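# Slide the open table bin into the shelf gap

## Task

Take the open-fronted bin sitting on the table and slot it into the empty space in the shelf's row of bins, open side facing outward the same way as its neighbours, with none of its parts spilled. The board overhead leaves little clearance, so tilting the bin on the way in may be needed. It counts only if the bin sits fully inside, past the shelf's front lip, the neighbouring bins still hold their own parts, and everything stays put on its own after the grippers have released it and pulled away.

## Robot and tools

ROBOT. Two 7-joint Kinova Gen3 arms, left_arm and right_arm, each ending in a parallel two-pad gripper that opens to 50 mm. The names are labels only; they do not match left or right in any picture. Root links in the scene frame: left_arm at (+0.041, +0.362, 0) with quat_wxyz (+0.995, 0, 0, +0.099); right_arm at (+0.008, -0.270, 0) with quat_wxyz (+0.996, 0, 0, +0.091), so each is yawed roughly 10 degrees. Joint ranges in rad: waist and both roll joints ±6.283, shoulder ±2.250, elbow ±2.580, wrist pitch ±2.100. Load limits: 49.1 N m for the first four joints, 30.9 N m for the last three; a carried object adds to the load. Elbows never fully straighten.

FRAMES. Every pose uses one scene frame: origin on the tabletop midway between the arms, +z up, +x away from the robot over the table, +y toward left_arm. In the gripper's own frame the fingers point along +z and close along x. end_effector_position is the point midway between the pads; fingertips extend 17.5 mm past it. A pure rotation pivots about that point, which lies 25 mm off the last joint's axis toward the gripper's -y. Reported hand positions can be somewhat wrong, more so at long reach.

THE ROW. Every motion command is a single flat list of 20 numbers covering both arms, even if one arm is idle: left x, y, z, qw, qx, qy, qz, then left gripper position, force_limit, speed; then the same ten for the right arm. x, y, z are an absolute target for end_effector_position in metres; the quaternion is an absolute target orientation, w first, both in the scene frame. The three gripper numbers each lie in [-1, 1]. position: +1 fully open (50 mm), about -0.65 pads touching, -1 means close until an object blocks them. force_limit per pad: -1 ≈ 20 N, 0 ≈ 102 N, +1 ≈ 185 N (actual grip may exceed this by ~17%). speed of the opening change: -1 = 20 mm/s, 0 = 85, +1 = 150. A 0 is a real command, so to leave a gripper alone repeat its previous three numbers; to hold an arm still, resend its full last reported pose every call. To keep an orientation, reuse the same commanded quaternion rather than the slightly drifted reported one.

CONTROL LIMITS. Each 1/30 s step, the commanded pose is clipped to within 70 mm and 16 degrees of the measured pose, then reached by damped inverse kinematics, favouring position over orientation. After an action ends an arm only finishes its last clipped pose, so long moves may stop short: read the result and send the remainder. A call is refused (nothing sent) if a target lies more than 0.6 m from that arm's last reported position along any gripper axis.

TOOLS.
execute_actions {actions, pictures}: actions holds zero or one item. [] just returns the current state. {"rows": [...], "steps": n} runs 1 to 15 rows for n ≤ 15 steps (default 15), one row per step, the final row repeated to fill. {"steps": n} without rows waits until n steps (≤ 300) have elapsed since the previous result. pictures toggles camera images (on by default).
move {target, speed}: target is one 20-number row; each gripper travels a straight line toward its absolute pose, both arms finishing together in 0.5 to 10 s (cut off at 10 s). speed is 0.002 to 0.5 m/s, default 0.25; rotation rate is capped at twice that in rad/s, always the shorter way. Finger numbers take effect at the start. No obstacle or arm-to-arm avoidance; the hand may lag, stray or overshoot speed, especially near full stretch. Faster moves and targets set deeper past a contact hit and press harder.
wait {seconds}: 0 to 10 s with no new command.
zoom_image {camera, region}: camera is cam_high, cam_left_wrist or cam_right_wrist; region [x0, y0, x1, y1] in pixels from the top-left, at most 504 by 504.
read_manual {section}: only "licences"; no motion.
Replying without a tool call also ends the run.

RESULTS. The state line 'left_arm: … | right_arm: …' gives each gripper's position and quat_wxyz. A move adds a 'move:' line with its ending (done, off_target, moving, held, fault), each gripper's distance from its pose, and limits: paced means the pose was clipped, held means a check blocked some steps, after which the arm may surge. 'pose unreachable' means the clearance check altered or blocked a command; HELD flags steps not sent. 'Hand target' shows what the controller is currently driving toward. object_status: 0 moving, 1 blocked while opening, 2 blocked while closing (a grip), 3 reached the commanded opening or pads met (usually nothing held). Opening in mm ≈ (250 - position_measured) × 0.202. Any new position resets status to 0 briefly. Fingers only react to a position change of at least 0.01; force and speed changes need such a change too, and a softer grip requires opening first. Lost grips re-close automatically unless force_limit was -1. A grip on an immovable off-centre object fades over time.

FAULTS AND HEAT. Joint torque hitting its limit triggers a TORQUE FAULT: the arm freezes 10 s. Holding loads warms motors: MOTOR HOT from 60 °C; at 75 °C an OVER-TEMPERATURE FAULT makes that arm brake weakly and sag.

CAMERAS. cam_high (fixed, about (0.59, 0.01, 1.22) looking down), cam_left_wrist and cam_right_wrist, all 672x504, with calibration supplied; true poses may differ by a few degrees and millimetres. The simulation keeps running while replies are written.

AVOID. Letting the arms strike or squeeze each other, pushing anything off the table, dropping the bin or its parts, slamming or hard shoving. Random brief tugs on held items or nudges to loose items can happen.

Each tool is called after "Call:" as name([rows], argument=value, ...), one row to a line, values as JSON.

## Session

Call:
execute_actions(actions=[])

Scene clock: 0.00 s of 6300.00 s.
left_arm: end_effector_position=(+0.2128, +0.4539, +0.2923) position_measured=3 object_status=3 end_effector_quat_wxyz=(-0.403, +0.757, -0.361, -0.366) | right_arm: end_effector_position=(+0.5101, -0.2495, +0.3376) position_measured=3 object_status=3 end_effector_quat_wxyz=(+0.419, +0.307, +0.788, -0.329)
Joint positions: left_arm=[ 0.29   0.425  0.72   2.233 -0.588  1.783  0.316] | right_arm=[-0.6    0.523  0.089  1.645  1.07   1.433  1.269]
Joint velocities: left_arm=[-0.     0.    -0.    -0.     0.001  0.     0.   ] | right_arm=[-0.     0.    -0.     0.     0.     0.001 -0.001]
Motor temperatures (°C, as the motors report them): left_arm=[26 26 22 28 33 33 29] | right_arm=[27 29 22 25 33 36 37]
Hand target (left_arm): +0.213, +0.454, +0.292; -0.403, +0.757, -0.361, -0.366
Hand target (right_arm): +0.510, -0.249, +0.338; +0.419, +0.307, +0.788, -0.329
camera_calibration (this result's frames):
cam_left_wrist: T_world_to_cam=[[0.492221, -0.234615, -0.838257, 0.250815], [-0.820195, -0.447538, -0.356357, 0.513197], [-0.291545, 0.86294, -0.412718, -0.0391087], [0, 0, 0, 1]] pos_world=[0.286064, 0.322269, 0.376988]
cam_right_wrist: T_world_to_cam=[[-0.449755, 0.218439, -0.866028, 0.577922], [0.754647, 0.61158, -0.237652, -0.119978], [0.477733, -0.76043, -0.439905, -0.1182], [0, 0, 0, 1]] pos_world=[0.406932, -0.142747, 0.419987]

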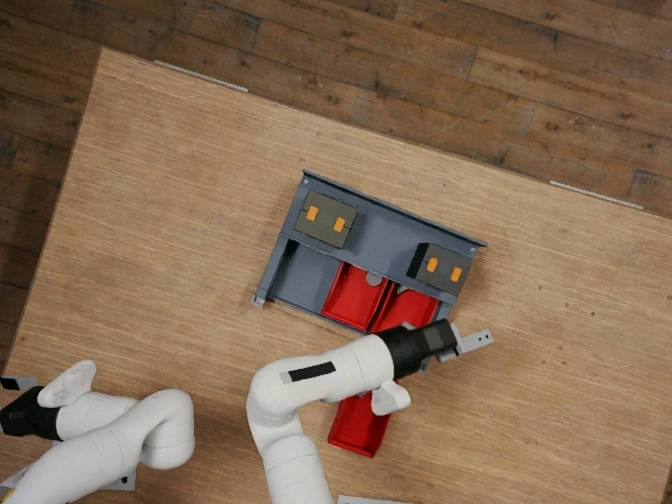

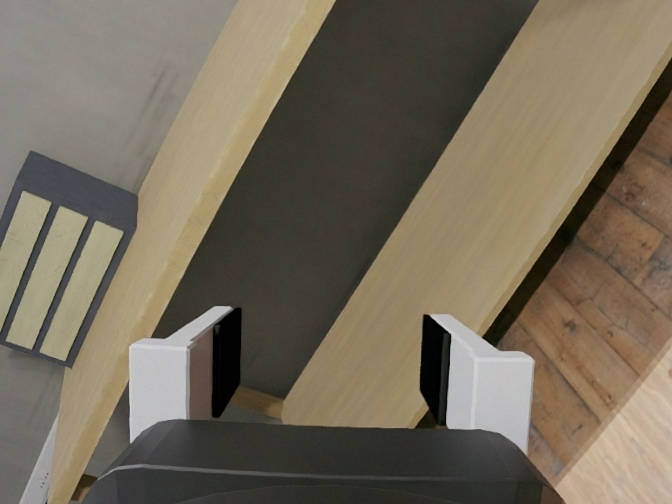

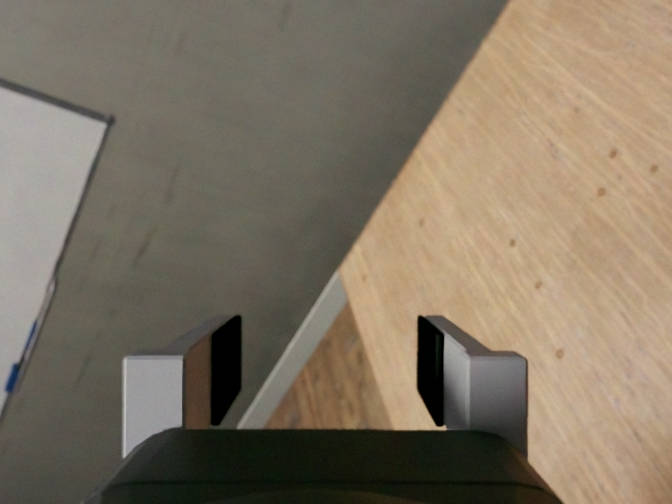

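Call:
move(target=[0.25,0.2,0.25,0,1,0,0,0.3,1,0,0.4,-0.6,0.34,0.419,0.307,0.788,-0.329,1,0,0])

Call:
zoom_image(camera="cam_high", region=[230, 220, 480, 480])

Scene clock: 10.20 s of 6300.00 s.
left_arm: end_effector_position=(+0.2495, +0.2006, +0.2489) position_measured=107 object_status=3 end_effector_quat_wxyz=(-0.000, +1.000, +0.001, +0.000) | right_arm: end_effector_position=(+0.4019, -0.6007, +0.3406) position_measured=3 object_status=3 end_effector_quat_wxyz=(+0.420, +0.306, +0.788, -0.330)
Joint positions: left_arm=[ 0.143 -0.055  0.669  2.022  0.036  1.163  0.601] | right_arm=[-0.063  0.118  0.412  2.273  1.725  0.745  1.136]
Joint velocities: left_arm=[ 0.    -0.006 -0.001  0.     0.     0.002  0.   ] | right_arm=[ 0.002 -0.001  0.006  0.001  0.001 -0.001 -0.002]
Motor temperatures (°C, as the motors report them): left_arm=[26 26 22 28 33 33 29] | right_arm=[27 29 22 25 33 36 37]
Hand target (left_arm): +0.249, +0.201, +0.249; -0.000, +1.000, +0.001, +0.001
Hand target (right_arm): +0.402, -0.601, +0.341; +0.420, +0.306, +0.788, -0.330
Off the commanded pose (left_arm): 0.001 m, 0 deg.
Off the commanded pose (right_arm): 0.002 m, 0 deg.
After step 90, 3.97 s passed at rest.
move: done
camera_calibration (this result's frames):
cam_left_wrist: T_world_to_cam=[[0.999569, 0.0286241, -0.00644163, -0.249467], [0.0288045, -0.999138, 0.0299074, 0.217158], [-0.00558001, -0.0300801, -0.999532, 0.42618], [0, 0, 0, 1]] pos_world=[0.245482, 0.236931, 0.417879]
cam_right_wrist: T_world_to_cam=[[-0.44955, 0.214952, -0.867007, 0.606723], [0.754372, 0.611147, -0.23963, 0.177734], [0.47836, -0.761771, -0.436895, -0.334371], [0, 0, 0, 1]] pos_world=[0.298625, -0.493752, 0.422538]

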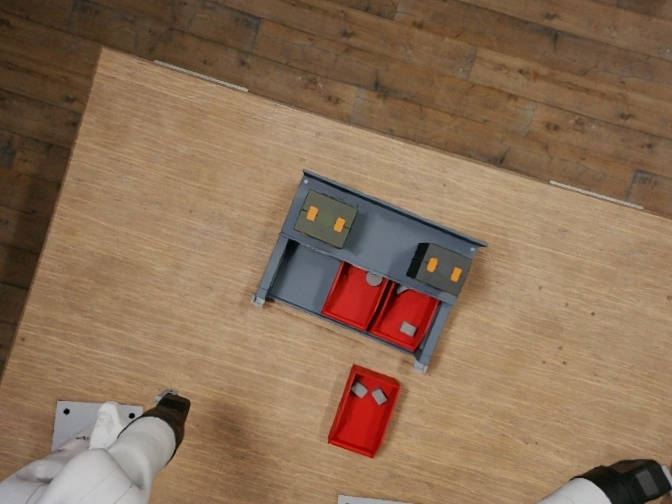

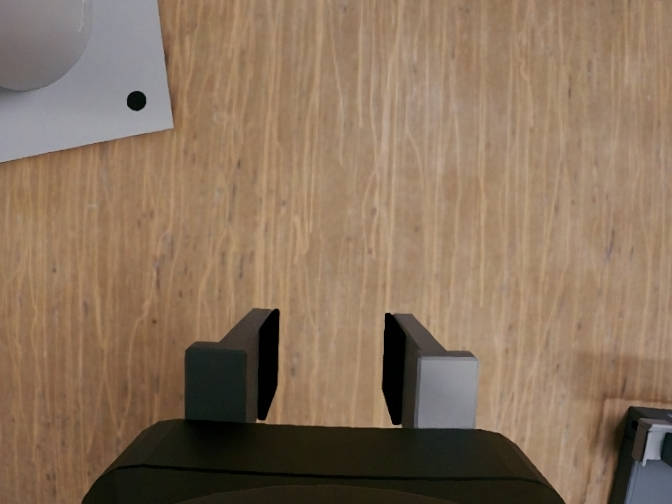

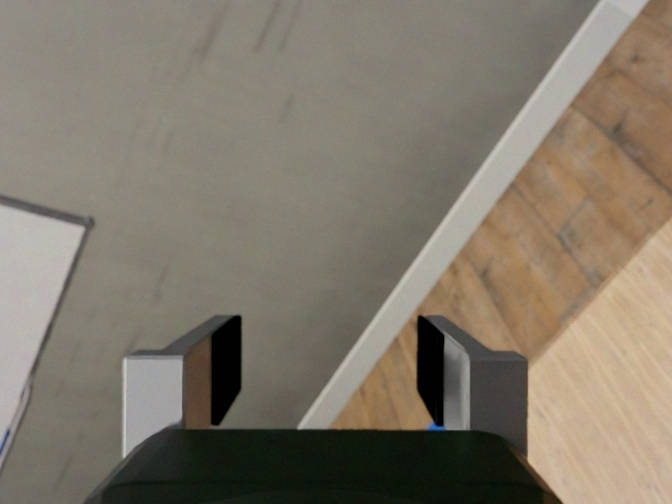

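Region (230, 220, 480, 480) of cam_high's 672x504 image, scaled by 1.938, with more detail than that image has; it fills the left 485 columns of this view, and the rest is white.

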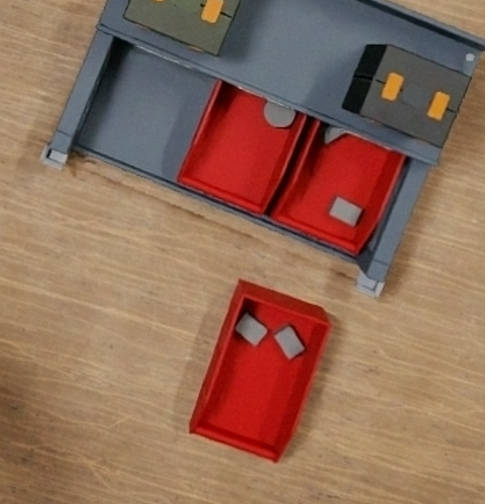

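Call:
move(target=[0.186,-0.154,0.12,0,1,-0.0175,0,0.3,1,0,0.4,-0.6,0.34,0.419,0.307,0.788,-0.329,1,0,0])

Call:
move(target=[0.186,-0.154,0.07,0,1,-0.0175,0,0.3,1,0,0.4,-0.6,0.34,0.419,0.307,0.788,-0.329,1,0,0], speed=0.1)

Scene clock: 35.83 s of 6300.00 s.
left_arm: end_effector_position=(+0.1869, -0.1547, +0.1201) position_measured=107 object_status=3 end_effector_quat_wxyz=(+0.001, +1.000, -0.019, +0.002) | right_arm: end_effector_position=(+0.4000, -0.6000, +0.3400) position_measured=3 object_status=3 end_effector_quat_wxyz=(+0.419, +0.307, +0.788, -0.329)
Joint positions: left_arm=[ 1.109  0.826  0.695  1.342 -0.543  1.161  1.623] | right_arm=[-0.064  0.113  0.412  2.276  1.718  0.746  1.14 ]
Joint velocities: left_arm=[ 0.003  0.004  0.     0.     0.    -0.001  0.   ] | right_arm=[ 0.     0.    -0.001 -0.    -0.    -0.    -0.001]
Motor temperatures (°C, as the motors report them): left_arm=[26 26 22 28 33 33 29] | right_arm=[27 28 22 25 33 36 37]
Hand target (left_arm): +0.187, -0.155, +0.120; +0.001, +1.000, -0.019, +0.002
Hand target (right_arm): +0.400, -0.600, +0.340; +0.419, +0.307, +0.788, -0.329
Off the commanded pose (left_arm): 0.001 m, 0 deg.
Off the commanded pose (right_arm): 0.000 m, 0 deg.
After step 90, 20.50 s passed at rest.
move: done
camera_calibration (this result's frames):
cam_left_wrist: T_world_to_cam=[[0.999942, -0.0104596, -0.00272719, -0.184143], [-0.0103658, -0.99942, 0.0324238, -0.125183], [-0.00306475, -0.0323937, -0.99947, 0.285531], [0, 0, 0, 1]] pos_world=[0.18371, -0.117787, 0.288936]
cam_right_wrist: T_world_to_cam=[[-0.449914, 0.2186, -0.865905, 0.607189], [0.754981, 0.611021, -0.238026, 0.177722], [0.477054, -0.760833, -0.439946, -0.331079], [0, 0, 0, 1]] pos_world=[0.296949, -0.493219, 0.422414]

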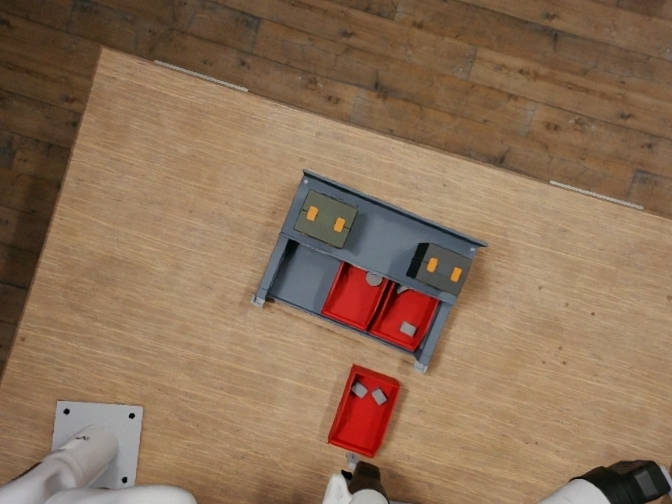

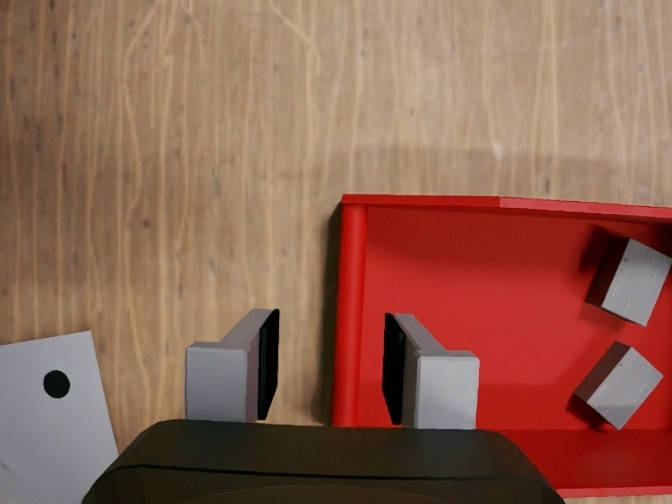

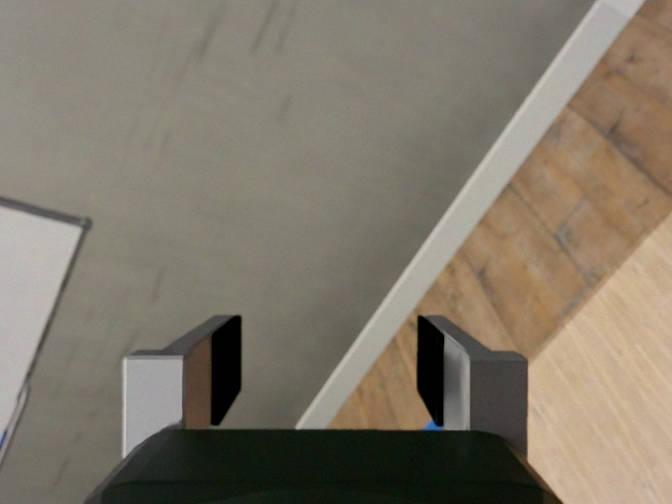

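Scene clock: 36.67 s of 6300.00 s.
left_arm: end_effector_position=(+0.1860, -0.1540, +0.0702) position_measured=107 object_status=3 end_effector_quat_wxyz=(+0.000, +1.000, -0.018, -0.000) | right_arm: end_effector_position=(+0.4000, -0.6000, +0.3400) position_measured=3 object_status=3 end_effector_quat_wxyz=(+0.419, +0.307, +0.788, -0.329)
Joint positions: left_arm=[ 1.119  0.888  0.662  1.396 -0.58   1.055  1.656] | right_arm=[-0.064  0.113  0.411  2.276  1.718  0.746  1.14 ]
Joint velocities: left_arm=[ 0.001  0.002  0.     0.     0.     0.001 -0.   ] | right_arm=[-0.001 -0.001 -0.002 -0.    -0.     0.001 -0.001]
Motor temperatures (°C, as the motors report them): left_arm=[26 26 22 28 33 33 29] | right_arm=[27 28 22 25 33 36 37]
Hand target (left_arm): +0.186, -0.154, +0.070; +0.000, +1.000, -0.018, -0.000
Hand target (right_arm): +0.400, -0.600, +0.340; +0.419, +0.307, +0.788, -0.329
Off the commanded pose (left_arm): 0.000 m, 0 deg.
Off the commanded pose (right_arm): 0.000 m, 0 deg.
move: done
camera_calibration (this result's frames):
cam_left_wrist: T_world_to_cam=[[0.999939, -0.00845646, -0.00710539, -0.182798], [-0.00823336, -0.99949, 0.0308615, -0.123139], [-0.00736275, -0.0308011, -0.999498, 0.236672], [0, 0, 0, 1]] pos_world=[0.183516, -0.117332, 0.239054]
cam_right_wrist: T_world_to_cam=[[-0.449906, 0.21859, -0.865911, 0.607188], [0.75498, 0.611024, -0.238022, 0.177716], [0.477064, -0.760833, -0.439935, -0.331078], [0, 0, 0, 1]] pos_world=[0.296951, -0.493209, 0.422419]

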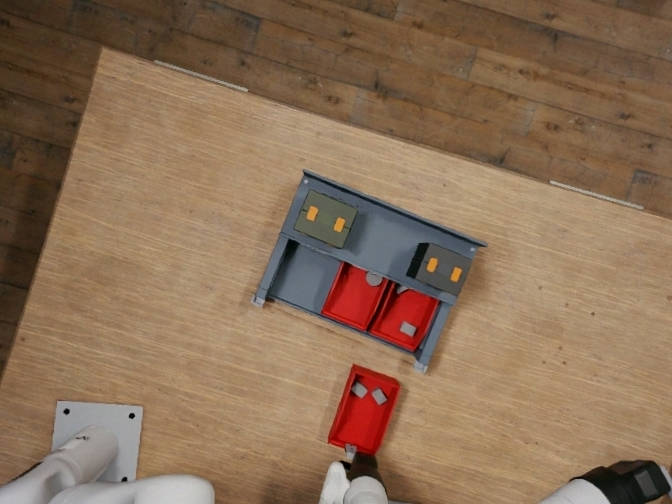

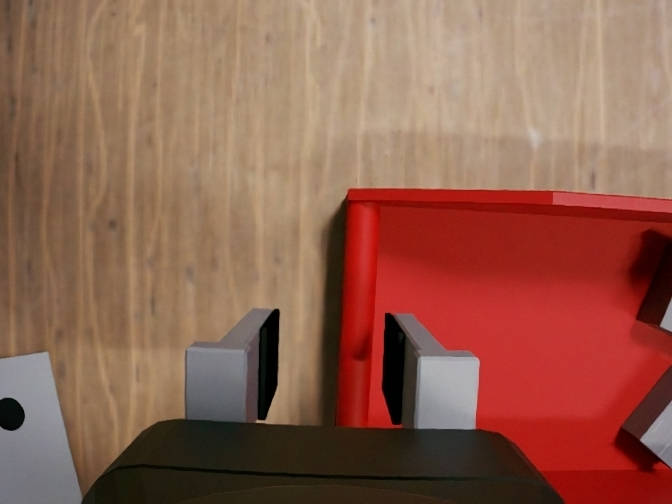

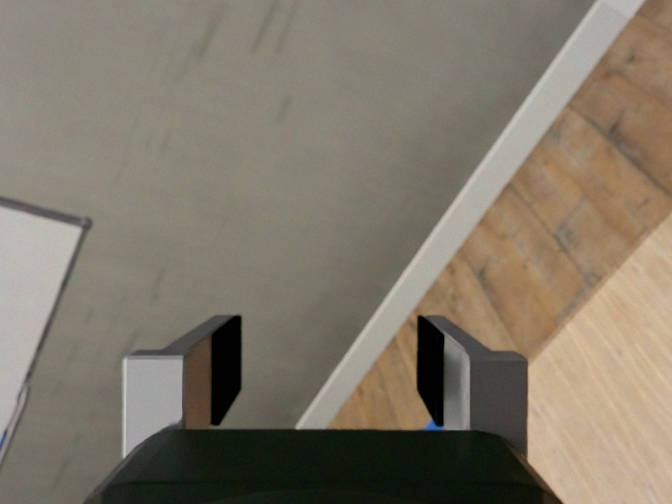

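Call:
move(target=[0.194,-0.15,0.068,0,1,-0.026,0,0.3,1,0,0.4,-0.6,0.34,0.419,0.307,0.788,-0.329,1,0,0], speed=0.05)

Call:
move(target=[0.194,-0.15,0.03,0,1,-0.026,0,0.3,1,0,0.4,-0.6,0.34,0.419,0.307,0.788,-0.329,1,0,0], speed=0.04)

Call:
move(target=[0.194,-0.15,0.03,0,1,-0.026,0,-1,1,0,0.4,-0.6,0.34,0.419,0.307,0.788,-0.329,1,0,0])

Call:
move(target=[0.194,-0.13,0.1,0,0.998,-0.061,0,-1,1,0,0.4,-0.6,0.34,0.419,0.307,0.788,-0.329,1,0,0], speed=0.08)

Call:
move(target=[0.26,0.073,0.1,0,0.998,-0.061,0,-1,1,0,0.4,-0.6,0.34,0.419,0.307,0.788,-0.329,1,0,0], speed=0.1)

Call:
zoom_image(camera="cam_high", region=[200, 220, 400, 420])

Scene clock: 62.23 s of 6300.00 s.
left_arm: end_effector_position=(+0.1939, -0.1500, +0.0680) position_measured=107 object_status=3 end_effector_quat_wxyz=(-0.000, +1.000, -0.026, -0.000) | right_arm: end_effector_position=(+0.4000, -0.6000, +0.3400) position_measured=3 object_status=3 end_effector_quat_wxyz=(+0.419, +0.307, +0.788, -0.329)
Joint positions: left_arm=[ 1.1    0.89   0.665  1.406 -0.587  1.048  1.63 ] | right_arm=[-0.064  0.113  0.411  2.276  1.718  0.746  1.14 ]
Joint velocities: left_arm=[-0.001 -0.     0.     0.     0.001 -0.001 -0.001] | right_arm=[-0.     0.001 -0.002  0.    -0.    -0.     0.   ]
Motor temperatures (°C, as the motors report them): left_arm=[26 26 22 28 33 33 29] | right_arm=[27 28 22 25 33 36 37]
Hand target (left_arm): +0.194, -0.150, +0.068; -0.000, +1.000, -0.026, -0.000
Hand target (right_arm): +0.400, -0.600, +0.340; +0.419, +0.307, +0.788, -0.329
Off the commanded pose (left_arm): 0.000 m, 0 deg.
Off the commanded pose (right_arm): 0.000 m, 0 deg.
After step 90, 21.87 s passed at rest.
move: done
camera_calibration (this result's frames):
cam_left_wrist: T_world_to_cam=[[0.999657, -0.0252286, -0.00707587, -0.193098], [-0.0250013, -0.99922, 0.0305584, -0.115773], [-0.0078413, -0.030371, -0.999508, 0.234856], [0, 0, 0, 1]] pos_world=[0.191979, -0.113421, 0.236912]
cam_right_wrist: T_world_to_cam=[[-0.449906, 0.21859, -0.865912, 0.607188], [0.75498, 0.611024, -0.238022, 0.177716], [0.477064, -0.760834, -0.439935, -0.331078], [0, 0, 0, 1]] pos_world=[0.296951, -0.493209, 0.422419]

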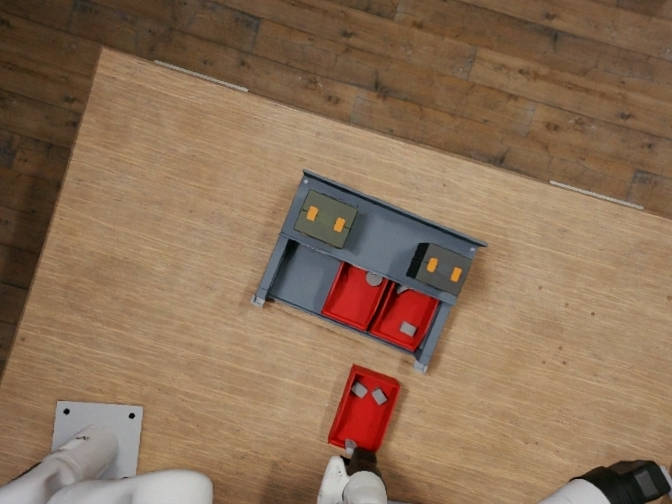

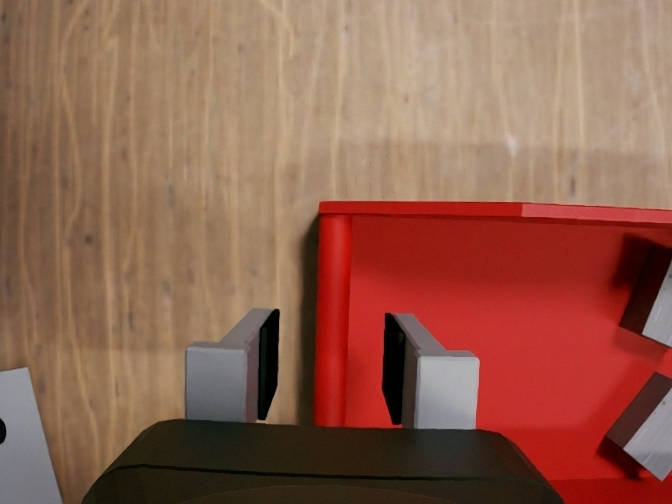

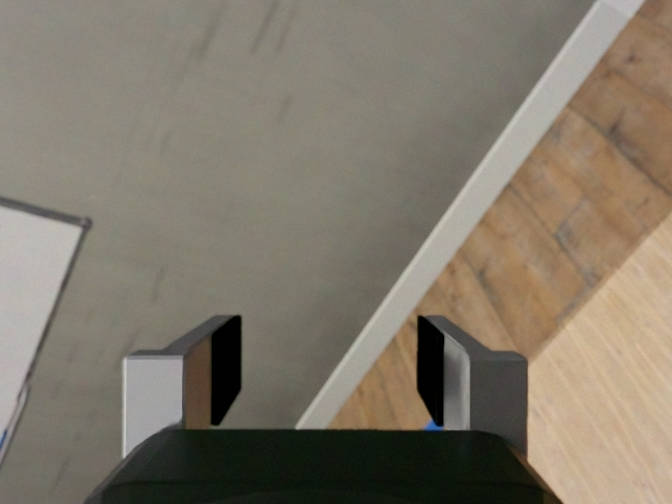

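Scene clock: 63.43 s of 6300.00 s.
left_arm: end_effector_position=(+0.1940, -0.1500, +0.0301) position_measured=107 object_status=3 end_effector_quat_wxyz=(+0.000, +1.000, -0.026, -0.000) | right_arm: end_effector_position=(+0.4000, -0.6000, +0.3400) position_measured=3 object_status=3 end_effector_quat_wxyz=(+0.419, +0.307, +0.788, -0.329)
Joint positions: left_arm=[ 1.113  0.942  0.635  1.433 -0.62   0.971  1.655] | right_arm=[-0.064  0.113  0.411  2.276  1.718  0.746  1.14 ]
Joint velocities: left_arm=[ 0.001  0.002  0.001  0.    -0.     0.    -0.   ] | right_arm=[ 0.     0.     0.002  0.    -0.    -0.     0.   ]
Motor temperatures (°C, as the motors report them): left_arm=[26 26 22 28 33 33 29] | right_arm=[27 28 22 25 33 36 37]
Hand target (left_arm): +0.194, -0.150, +0.030; +0.000, +1.000, -0.026, -0.000
Hand target (right_arm): +0.400, -0.600, +0.340; +0.419, +0.307, +0.788, -0.329
Off the commanded pose (left_arm): 0.000 m, 0 deg.
Off the commanded pose (right_arm): 0.000 m, 0 deg.
move: done
camera_calibration (this result's frames):
cam_left_wrist: T_world_to_cam=[[0.999655, -0.0253069, -0.0070805, -0.193523], [-0.0250777, -0.999211, 0.0307843, -0.114547], [-0.00785397, -0.0305961, -0.999501, 0.196973], [0, 0, 0, 1]] pos_world=[0.192131, -0.113328, 0.199031]
cam_right_wrist: T_world_to_cam=[[-0.449907, 0.21859, -0.865911, 0.607188], [0.75498, 0.611024, -0.238023, 0.177716], [0.477064, -0.760833, -0.439935, -0.331078], [0, 0, 0, 1]] pos_world=[0.296951, -0.493209, 0.422419]

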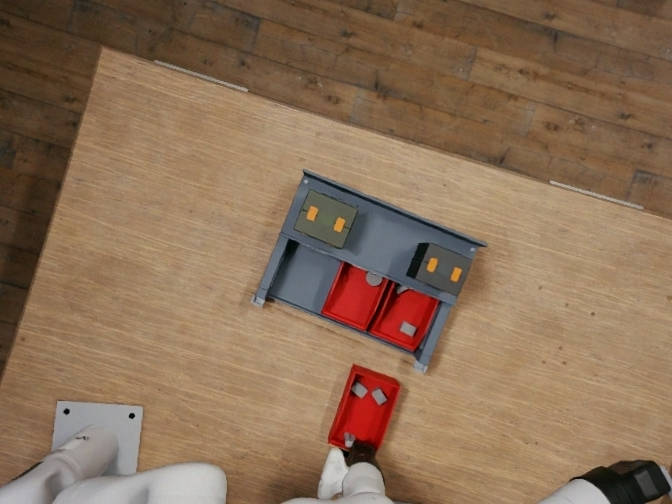

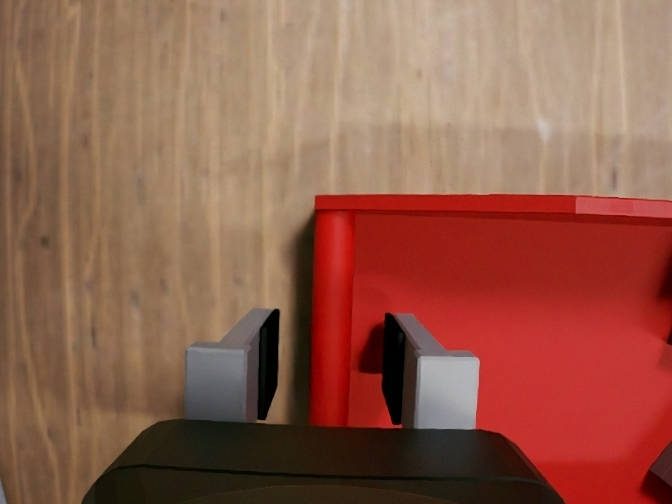

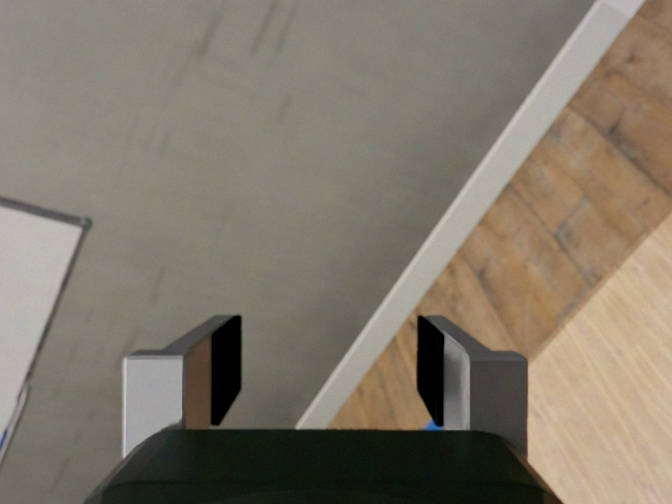

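Scene clock: 64.13 s of 6300.00 s.
left_arm: end_effector_position=(+0.1940, -0.1500, +0.0301) position_measured=214 object_status=2 end_effector_quat_wxyz=(-0.000, +1.000, -0.026, +0.000) | right_arm: end_effector_position=(+0.4000, -0.6000, +0.3400) position_measured=3 object_status=3 end_effector_quat_wxyz=(+0.419, +0.307, +0.788, -0.329)
Joint positions: left_arm=[ 1.113  0.942  0.635  1.433 -0.62   0.971  1.655] | right_arm=[-0.064  0.113  0.411  2.276  1.718  0.746  1.14 ]
Joint velocities: left_arm=[ 0.     0.    -0.001 -0.     0.001 -0.001 -0.   ] | right_arm=[-0.001  0.    -0.     0.    -0.     0.     0.   ]
Motor temperatures (°C, as the motors report them): left_arm=[26 26 22 28 33 33 29] | right_arm=[27 28 22 25 33 36 37]
Hand target (left_arm): +0.194, -0.150, +0.030; +0.000, +1.000, -0.026, -0.000
Hand target (right_arm): +0.400, -0.600, +0.340; +0.419, +0.307, +0.788, -0.329
Off the commanded pose (left_arm): 0.000 m, 0 deg.
Off the commanded pose (right_arm): 0.000 m, 0 deg.
move: done
camera_calibration (this result's frames):
cam_left_wrist: T_world_to_cam=[[0.999663, -0.0249889, -0.00701847, -0.193439], [-0.0247631, -0.999225, 0.0305931, -0.114606], [-0.00777752, -0.030409, -0.999507, 0.196948], [0, 0, 0, 1]] pos_world=[0.192068, -0.113362, 0.199]
cam_right_wrist: T_world_to_cam=[[-0.449906, 0.21859, -0.865912, 0.607188], [0.75498, 0.611024, -0.238022, 0.177716], [0.477064, -0.760833, -0.439935, -0.331078], [0, 0, 0, 1]] pos_world=[0.296951, -0.493209, 0.422419]

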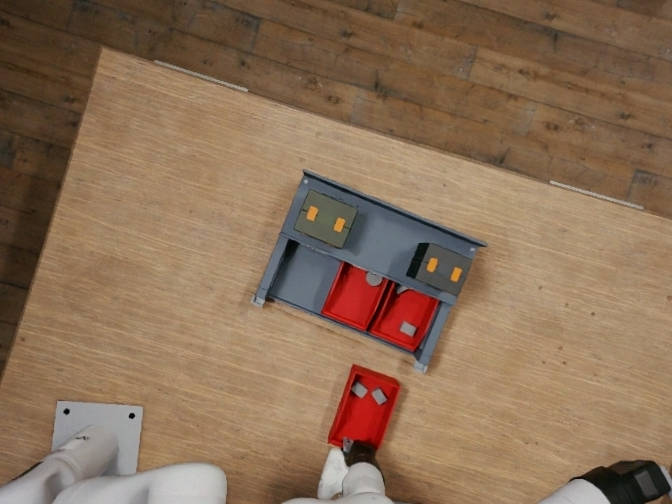

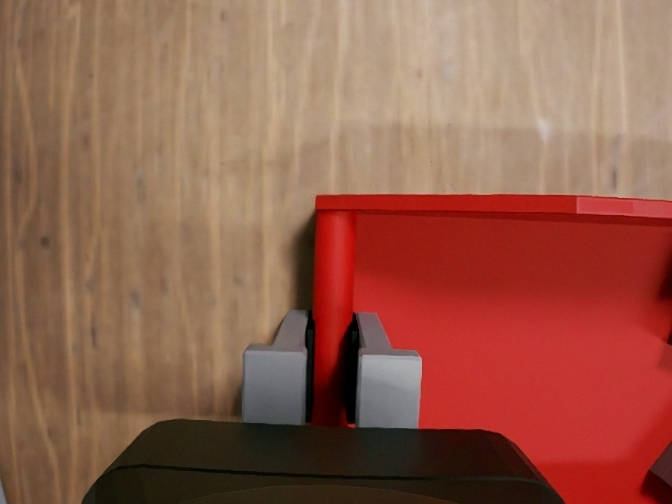

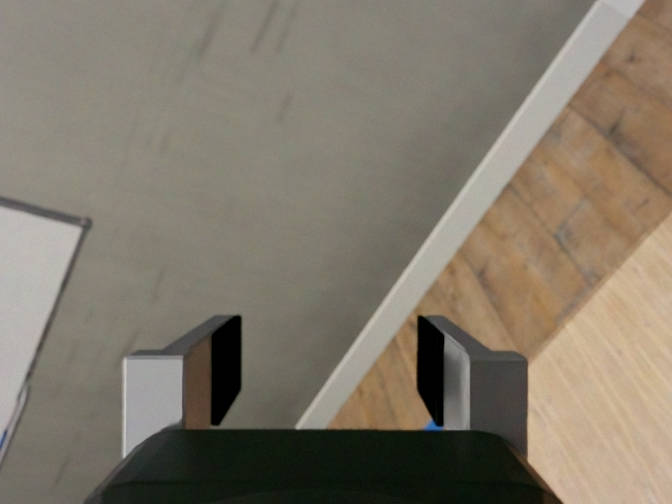

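Scene clock: 65.37 s of 6300.00 s.
left_arm: end_effector_position=(+0.1936, -0.1296, +0.0990) position_measured=214 object_status=2 end_effector_quat_wxyz=(-0.001, +0.998, -0.061, -0.001) | right_arm: end_effector_position=(+0.4000, -0.6000, +0.3400) position_measured=3 object_status=3 end_effector_quat_wxyz=(+0.419, +0.307, +0.788, -0.329)
Joint positions: left_arm=[ 1.055  0.817  0.709  1.459 -0.568  1.079  1.56 ] | right_arm=[-0.064  0.113  0.412  2.276  1.718  0.746  1.14 ]
Joint velocities: left_arm=[-0.003 -0.003 -0.001  0.     0.001 -0.    -0.001] | right_arm=[-0.    -0.002 -0.001 -0.    -0.     0.    -0.   ]
Motor temperatures (°C, as the motors report them): left_arm=[26 26 22 28 33 33 29] | right_arm=[27 28 22 25 33 36 37]
Hand target (left_arm): +0.194, -0.130, +0.100; -0.000, +0.998, -0.061, +0.000
Hand target (right_arm): +0.400, -0.600, +0.340; +0.419, +0.307, +0.788, -0.329
Off the commanded pose (left_arm): 0.001 m, 0 deg.
Off the commanded pose (right_arm): 0.000 m, 0 deg.
move: done
camera_calibration (this result's frames):
cam_left_wrist: T_world_to_cam=[[0.995484, -0.0945481, -0.00850675, -0.200074], [-0.0942685, -0.99513, 0.0287896, -0.0821641], [-0.0111873, -0.0278577, -0.999549, 0.267401], [0, 0, 0, 1]] pos_world=[0.194417, -0.0932315, 0.267944]
cam_right_wrist: T_world_to_cam=[[-0.449906, 0.21859, -0.865912, 0.607188], [0.75498, 0.611024, -0.238023, 0.177716], [0.477064, -0.760834, -0.439935, -0.331078], [0, 0, 0, 1]] pos_world=[0.296951, -0.493209, 0.422419]

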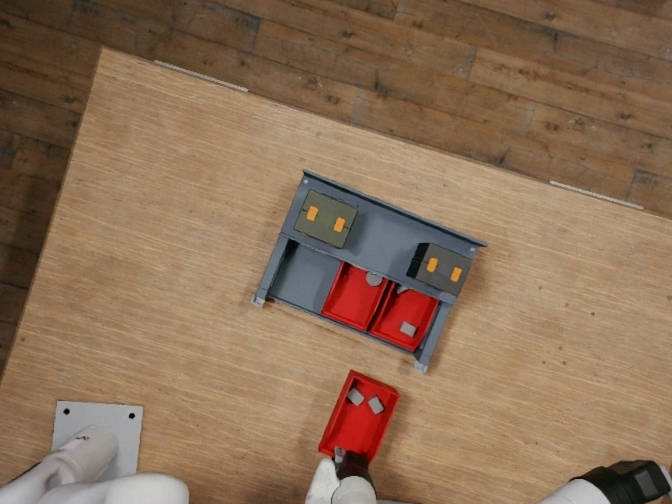

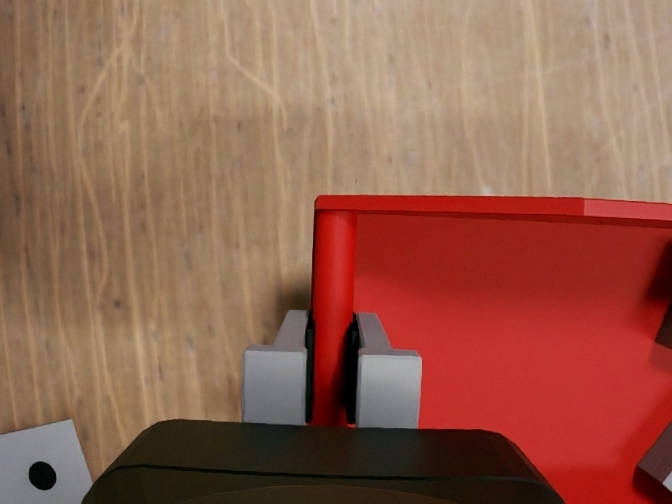

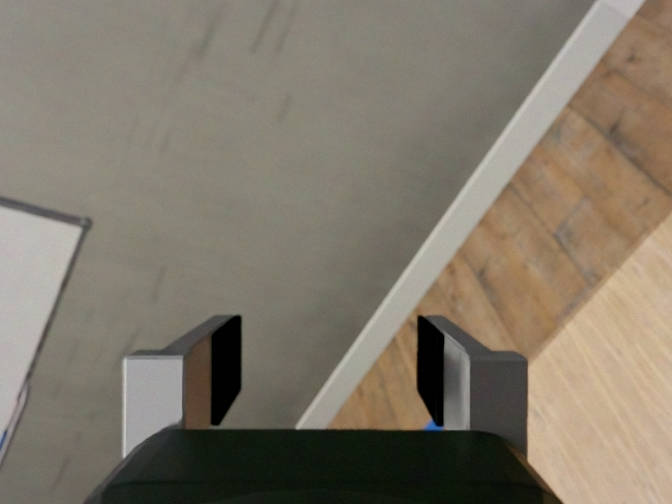

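Scene clock: 67.83 s of 6300.00 s.
left_arm: end_effector_position=(+0.2588, +0.0736, +0.0995) position_measured=214 object_status=2 end_effector_quat_wxyz=(-0.001, +0.998, -0.061, -0.002) | right_arm: end_effector_position=(+0.4000, -0.6000, +0.3400) position_measured=3 object_status=3 end_effector_quat_wxyz=(+0.419, +0.307, +0.788, -0.329)
Joint positions: left_arm=[ 0.546  0.54   0.786  2.019 -0.529  0.799  1.323] | right_arm=[-0.064  0.113  0.412  2.276  1.718  0.746  1.14 ]
Joint velocities: left_arm=[-0.009 -0.006 -0.004  0.001  0.003 -0.001 -0.004] | right_arm=[ 0.001 -0.001 -0.002  0.     0.     0.002  0.   ]
Motor temperatures (°C, as the motors report them): left_arm=[26 26 22 28 33 33 29] | right_arm=[27 28 22 25 33 36 37]
Hand target (left_arm): +0.260, +0.073, +0.100; -0.000, +0.998, -0.061, -0.001
Hand target (right_arm): +0.400, -0.600, +0.340; +0.419, +0.307, +0.788, -0.329
Off the commanded pose (left_arm): 0.001 m, 0 deg.
Off the commanded pose (right_arm): 0.000 m, 0 deg.
move: done
camera_calibration (this result's frames):
cam_left_wrist: T_world_to_cam=[[0.995341, -0.095756, -0.0112926, -0.245383], [-0.0953974, -0.99502, 0.0288902, 0.126373], [-0.0140028, -0.0276783, -0.999519, 0.275034], [0, 0, 0, 1]] pos_world=[0.260146, 0.109859, 0.26848]
cam_right_wrist: T_world_to_cam=[[-0.449906, 0.21859, -0.865912, 0.607188], [0.75498, 0.611024, -0.238022, 0.177716], [0.477064, -0.760833, -0.439935, -0.331078], [0, 0, 0, 1]] pos_world=[0.296951, -0.493209, 0.422419]

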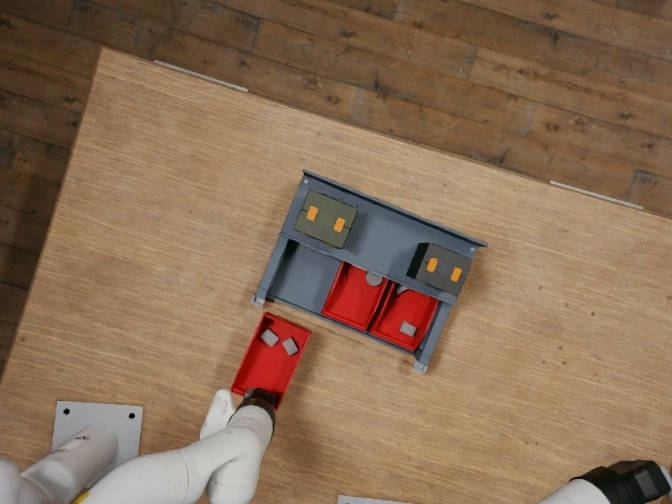

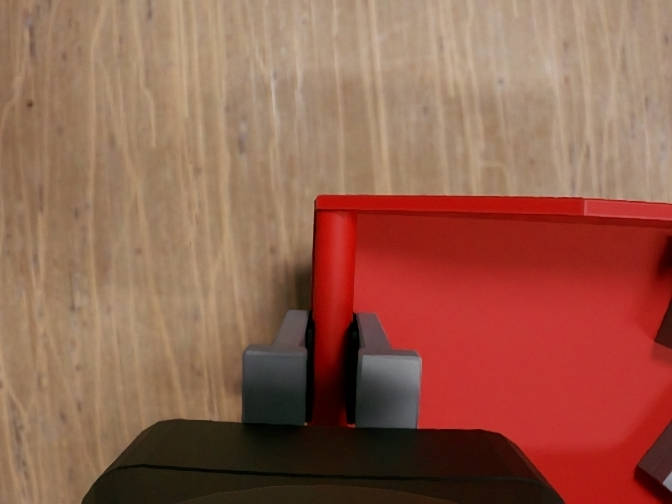

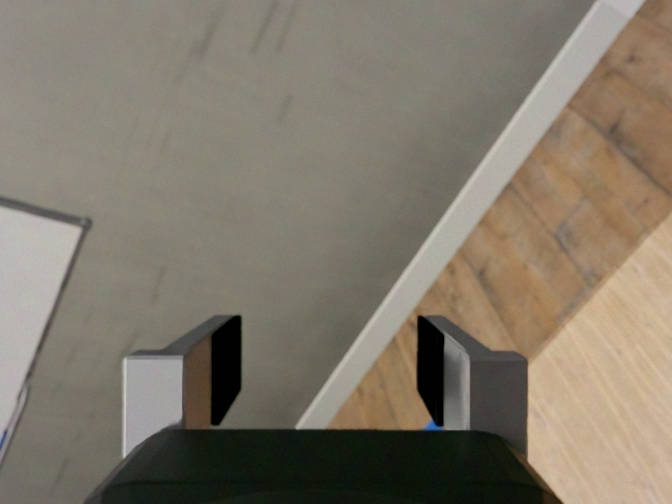

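Region (200, 220, 400, 420) of cam_high's 672x504 image, scaled by 2.520, with more detail than that image has.

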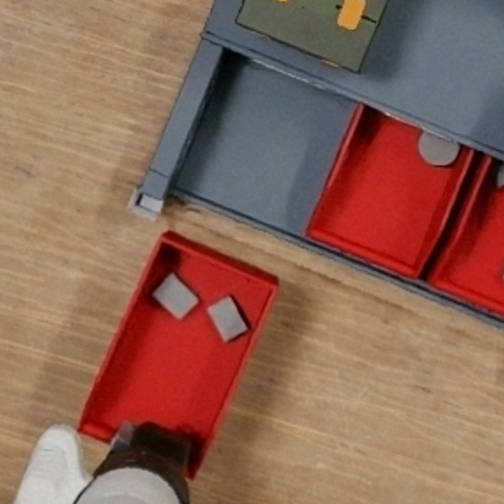

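Call:
move(target=[0.32,0.0686,0.092,0,0.998,-0.061,0,-1,1,0,0.4,-0.6,0.34,0.419,0.307,0.788,-0.329,1,0,0], speed=0.05)

Call:
move(target=[0.375,0.0618,0.077,0.004,0.9957,-0.061,-0.07,-1,1,0,0.4,-0.6,0.34,0.419,0.307,0.788,-0.329,1,0,0], speed=0.03)

Call:
zoom_image(camera="cam_high", region=[230, 200, 400, 370])

Scene clock: 85.90 s of 6300.00 s.
left_arm: end_effector_position=(+0.3194, +0.0689, +0.0916) position_measured=214 object_status=2 end_effector_quat_wxyz=(-0.001, +0.998, -0.061, -0.001) | right_arm: end_effector_position=(+0.4000, -0.6000, +0.3400) position_measured=3 object_status=3 end_effector_quat_wxyz=(+0.419, +0.307, +0.788, -0.329)
Joint positions: left_arm=[ 0.489  0.626  0.757  1.897 -0.566  0.847  1.221] | right_arm=[-0.064  0.113  0.412  2.276  1.718  0.746  1.14 ]
Joint velocities: left_arm=[ 0.     0.003 -0.001 -0.     0.002  0.    -0.002] | right_arm=[ 0.001  0.001 -0.001 -0.     0.    -0.     0.001]
Motor temperatures (°C, as the motors report them): left_arm=[26 26 22 28 33 33 29] | right_arm=[27 28 22 25 33 36 37]
Hand target (left_arm): +0.320, +0.069, +0.092; -0.000, +0.998, -0.061, -0.000
Hand target (right_arm): +0.400, -0.600, +0.340; +0.419, +0.307, +0.788, -0.329
Off the commanded pose (left_arm): 0.001 m, 0 deg.
Off the commanded pose (right_arm): 0.000 m, 0 deg.
After step 90, 13.57 s passed at rest.
move: done
camera_calibration (this result's frames):
cam_left_wrist: T_world_to_cam=[[0.995437, -0.095041, -0.00854351, -0.306589], [-0.0947529, -0.995066, 0.0294343, 0.127513], [-0.0112988, -0.0284905, -0.99953, 0.267031], [0, 0, 0, 1]] pos_world=[0.32029, 0.105353, 0.260533]
cam_right_wrist: T_world_to_cam=[[-0.449906, 0.21859, -0.865912, 0.607188], [0.75498, 0.611024, -0.238022, 0.177716], [0.477064, -0.760834, -0.439935, -0.331078], [0, 0, 0, 1]] pos_world=[0.296951, -0.493209, 0.422419]

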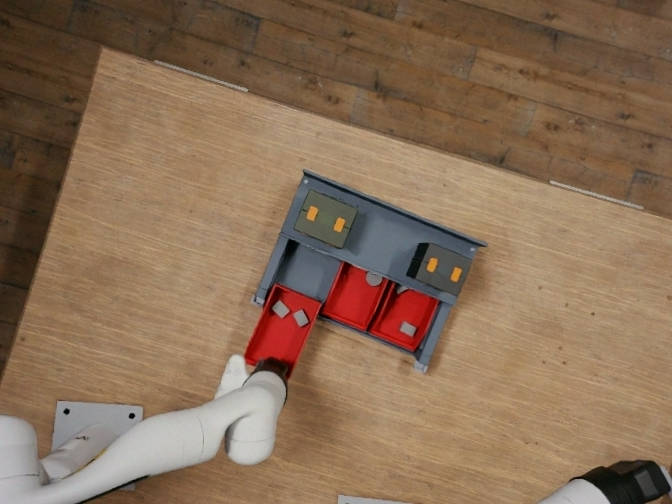

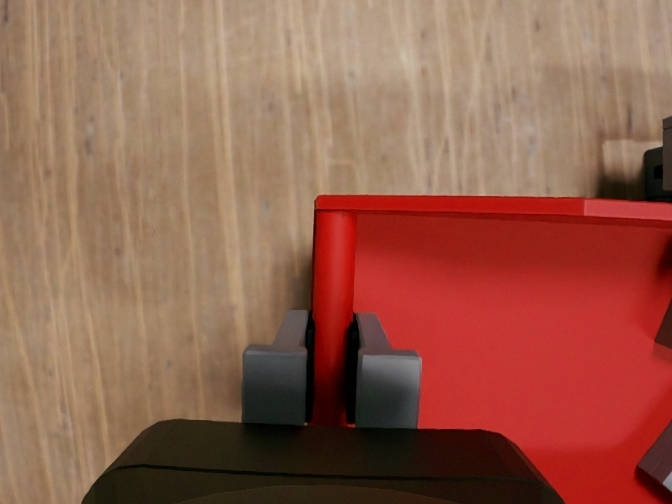

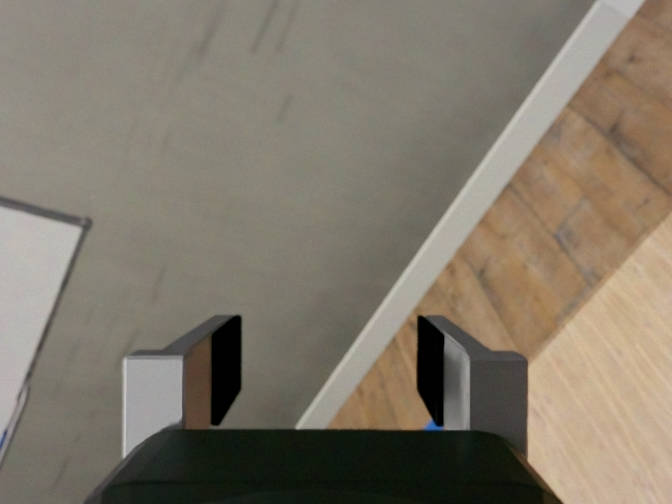

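Scene clock: 88.43 s of 6300.00 s.
left_arm: end_effector_position=(+0.3745, +0.0621, +0.0764) position_measured=214 object_status=2 end_effector_quat_wxyz=(+0.003, +0.996, -0.061, -0.071) | right_arm: end_effector_position=(+0.4000, -0.6000, +0.3400) position_measured=3 object_status=3 end_effector_quat_wxyz=(+0.419, +0.307, +0.788, -0.329)
Joint positions: left_arm=[ 0.401  0.81   0.783  1.644 -0.512  1.029  1.016] | right_arm=[-0.064  0.113  0.412  2.276  1.718  0.746  1.14 ]
Joint velocities: left_arm=[ 0.001  0.005 -0.001 -0.003  0.004 -0.001 -0.002] | right_arm=[-0.001  0.     0.002  0.    -0.     0.002 -0.   ]
Motor temperatures (°C, as the motors report them): left_arm=[26 26 22 28 33 33 29] | right_arm=[27 28 22 25 33 36 37]
Hand target (left_arm): +0.375, +0.062, +0.077; +0.004, +0.996, -0.061, -0.070
Hand target (right_arm): +0.400, -0.600, +0.340; +0.419, +0.307, +0.788, -0.329
Off the commanded pose (left_arm): 0.001 m, 0 deg.
Off the commanded pose (right_arm): 0.000 m, 0 deg.
move: done
camera_calibration (this result's frames):
cam_left_wrist: T_world_to_cam=[[0.98448, -0.0952999, -0.147367, -0.34743], [-0.0900711, -0.995059, 0.0417718, 0.123736], [-0.15062, -0.0278499, -0.988199, 0.303575], [0, 0, 0, 1]] pos_world=[0.398907, 0.0984688, 0.243624]
cam_right_wrist: T_world_to_cam=[[-0.449906, 0.21859, -0.865912, 0.607188], [0.75498, 0.611024, -0.238023, 0.177716], [0.477064, -0.760834, -0.439935, -0.331078], [0, 0, 0, 1]] pos_world=[0.296951, -0.493209, 0.422419]

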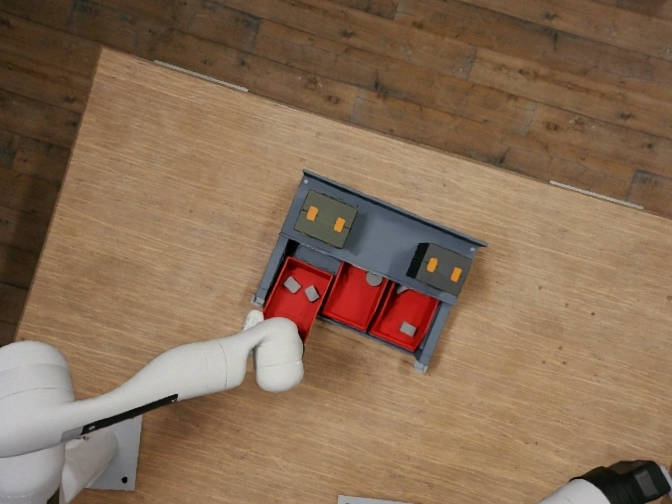

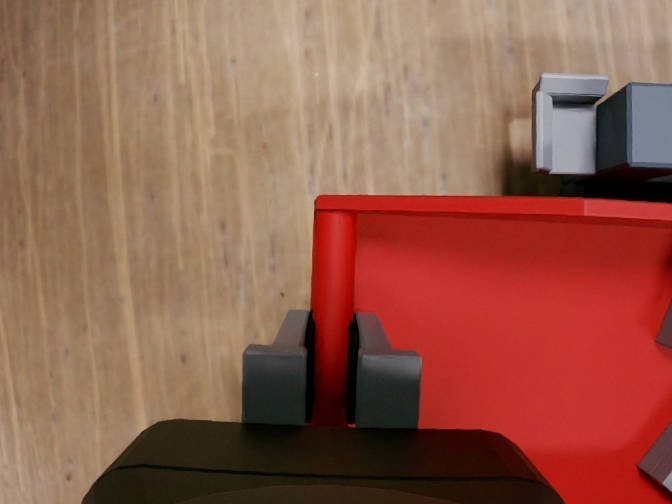

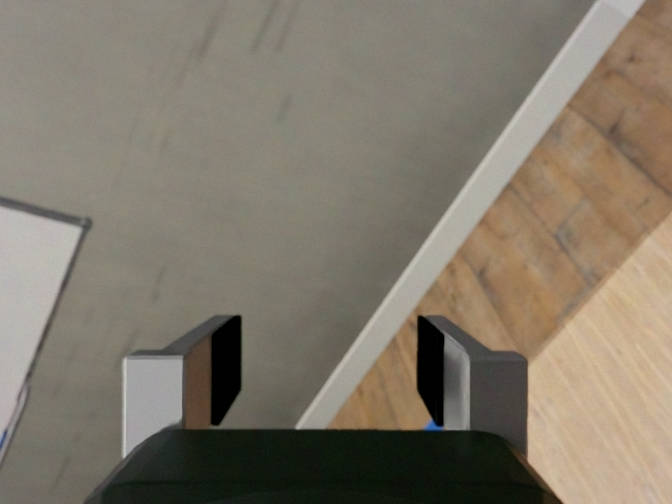

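Region (230, 200, 400, 370) of cam_high's 672x504 image, scaled by 2.965, with more detail than that image has.

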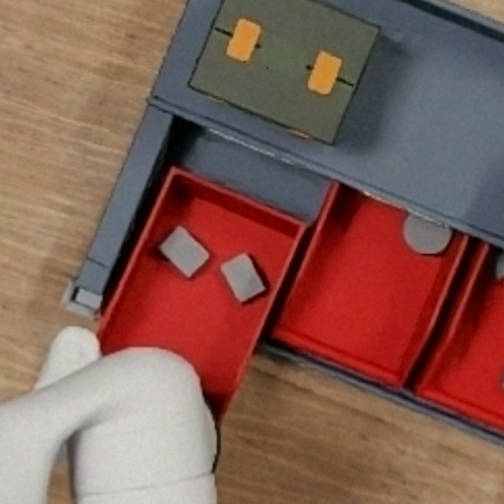

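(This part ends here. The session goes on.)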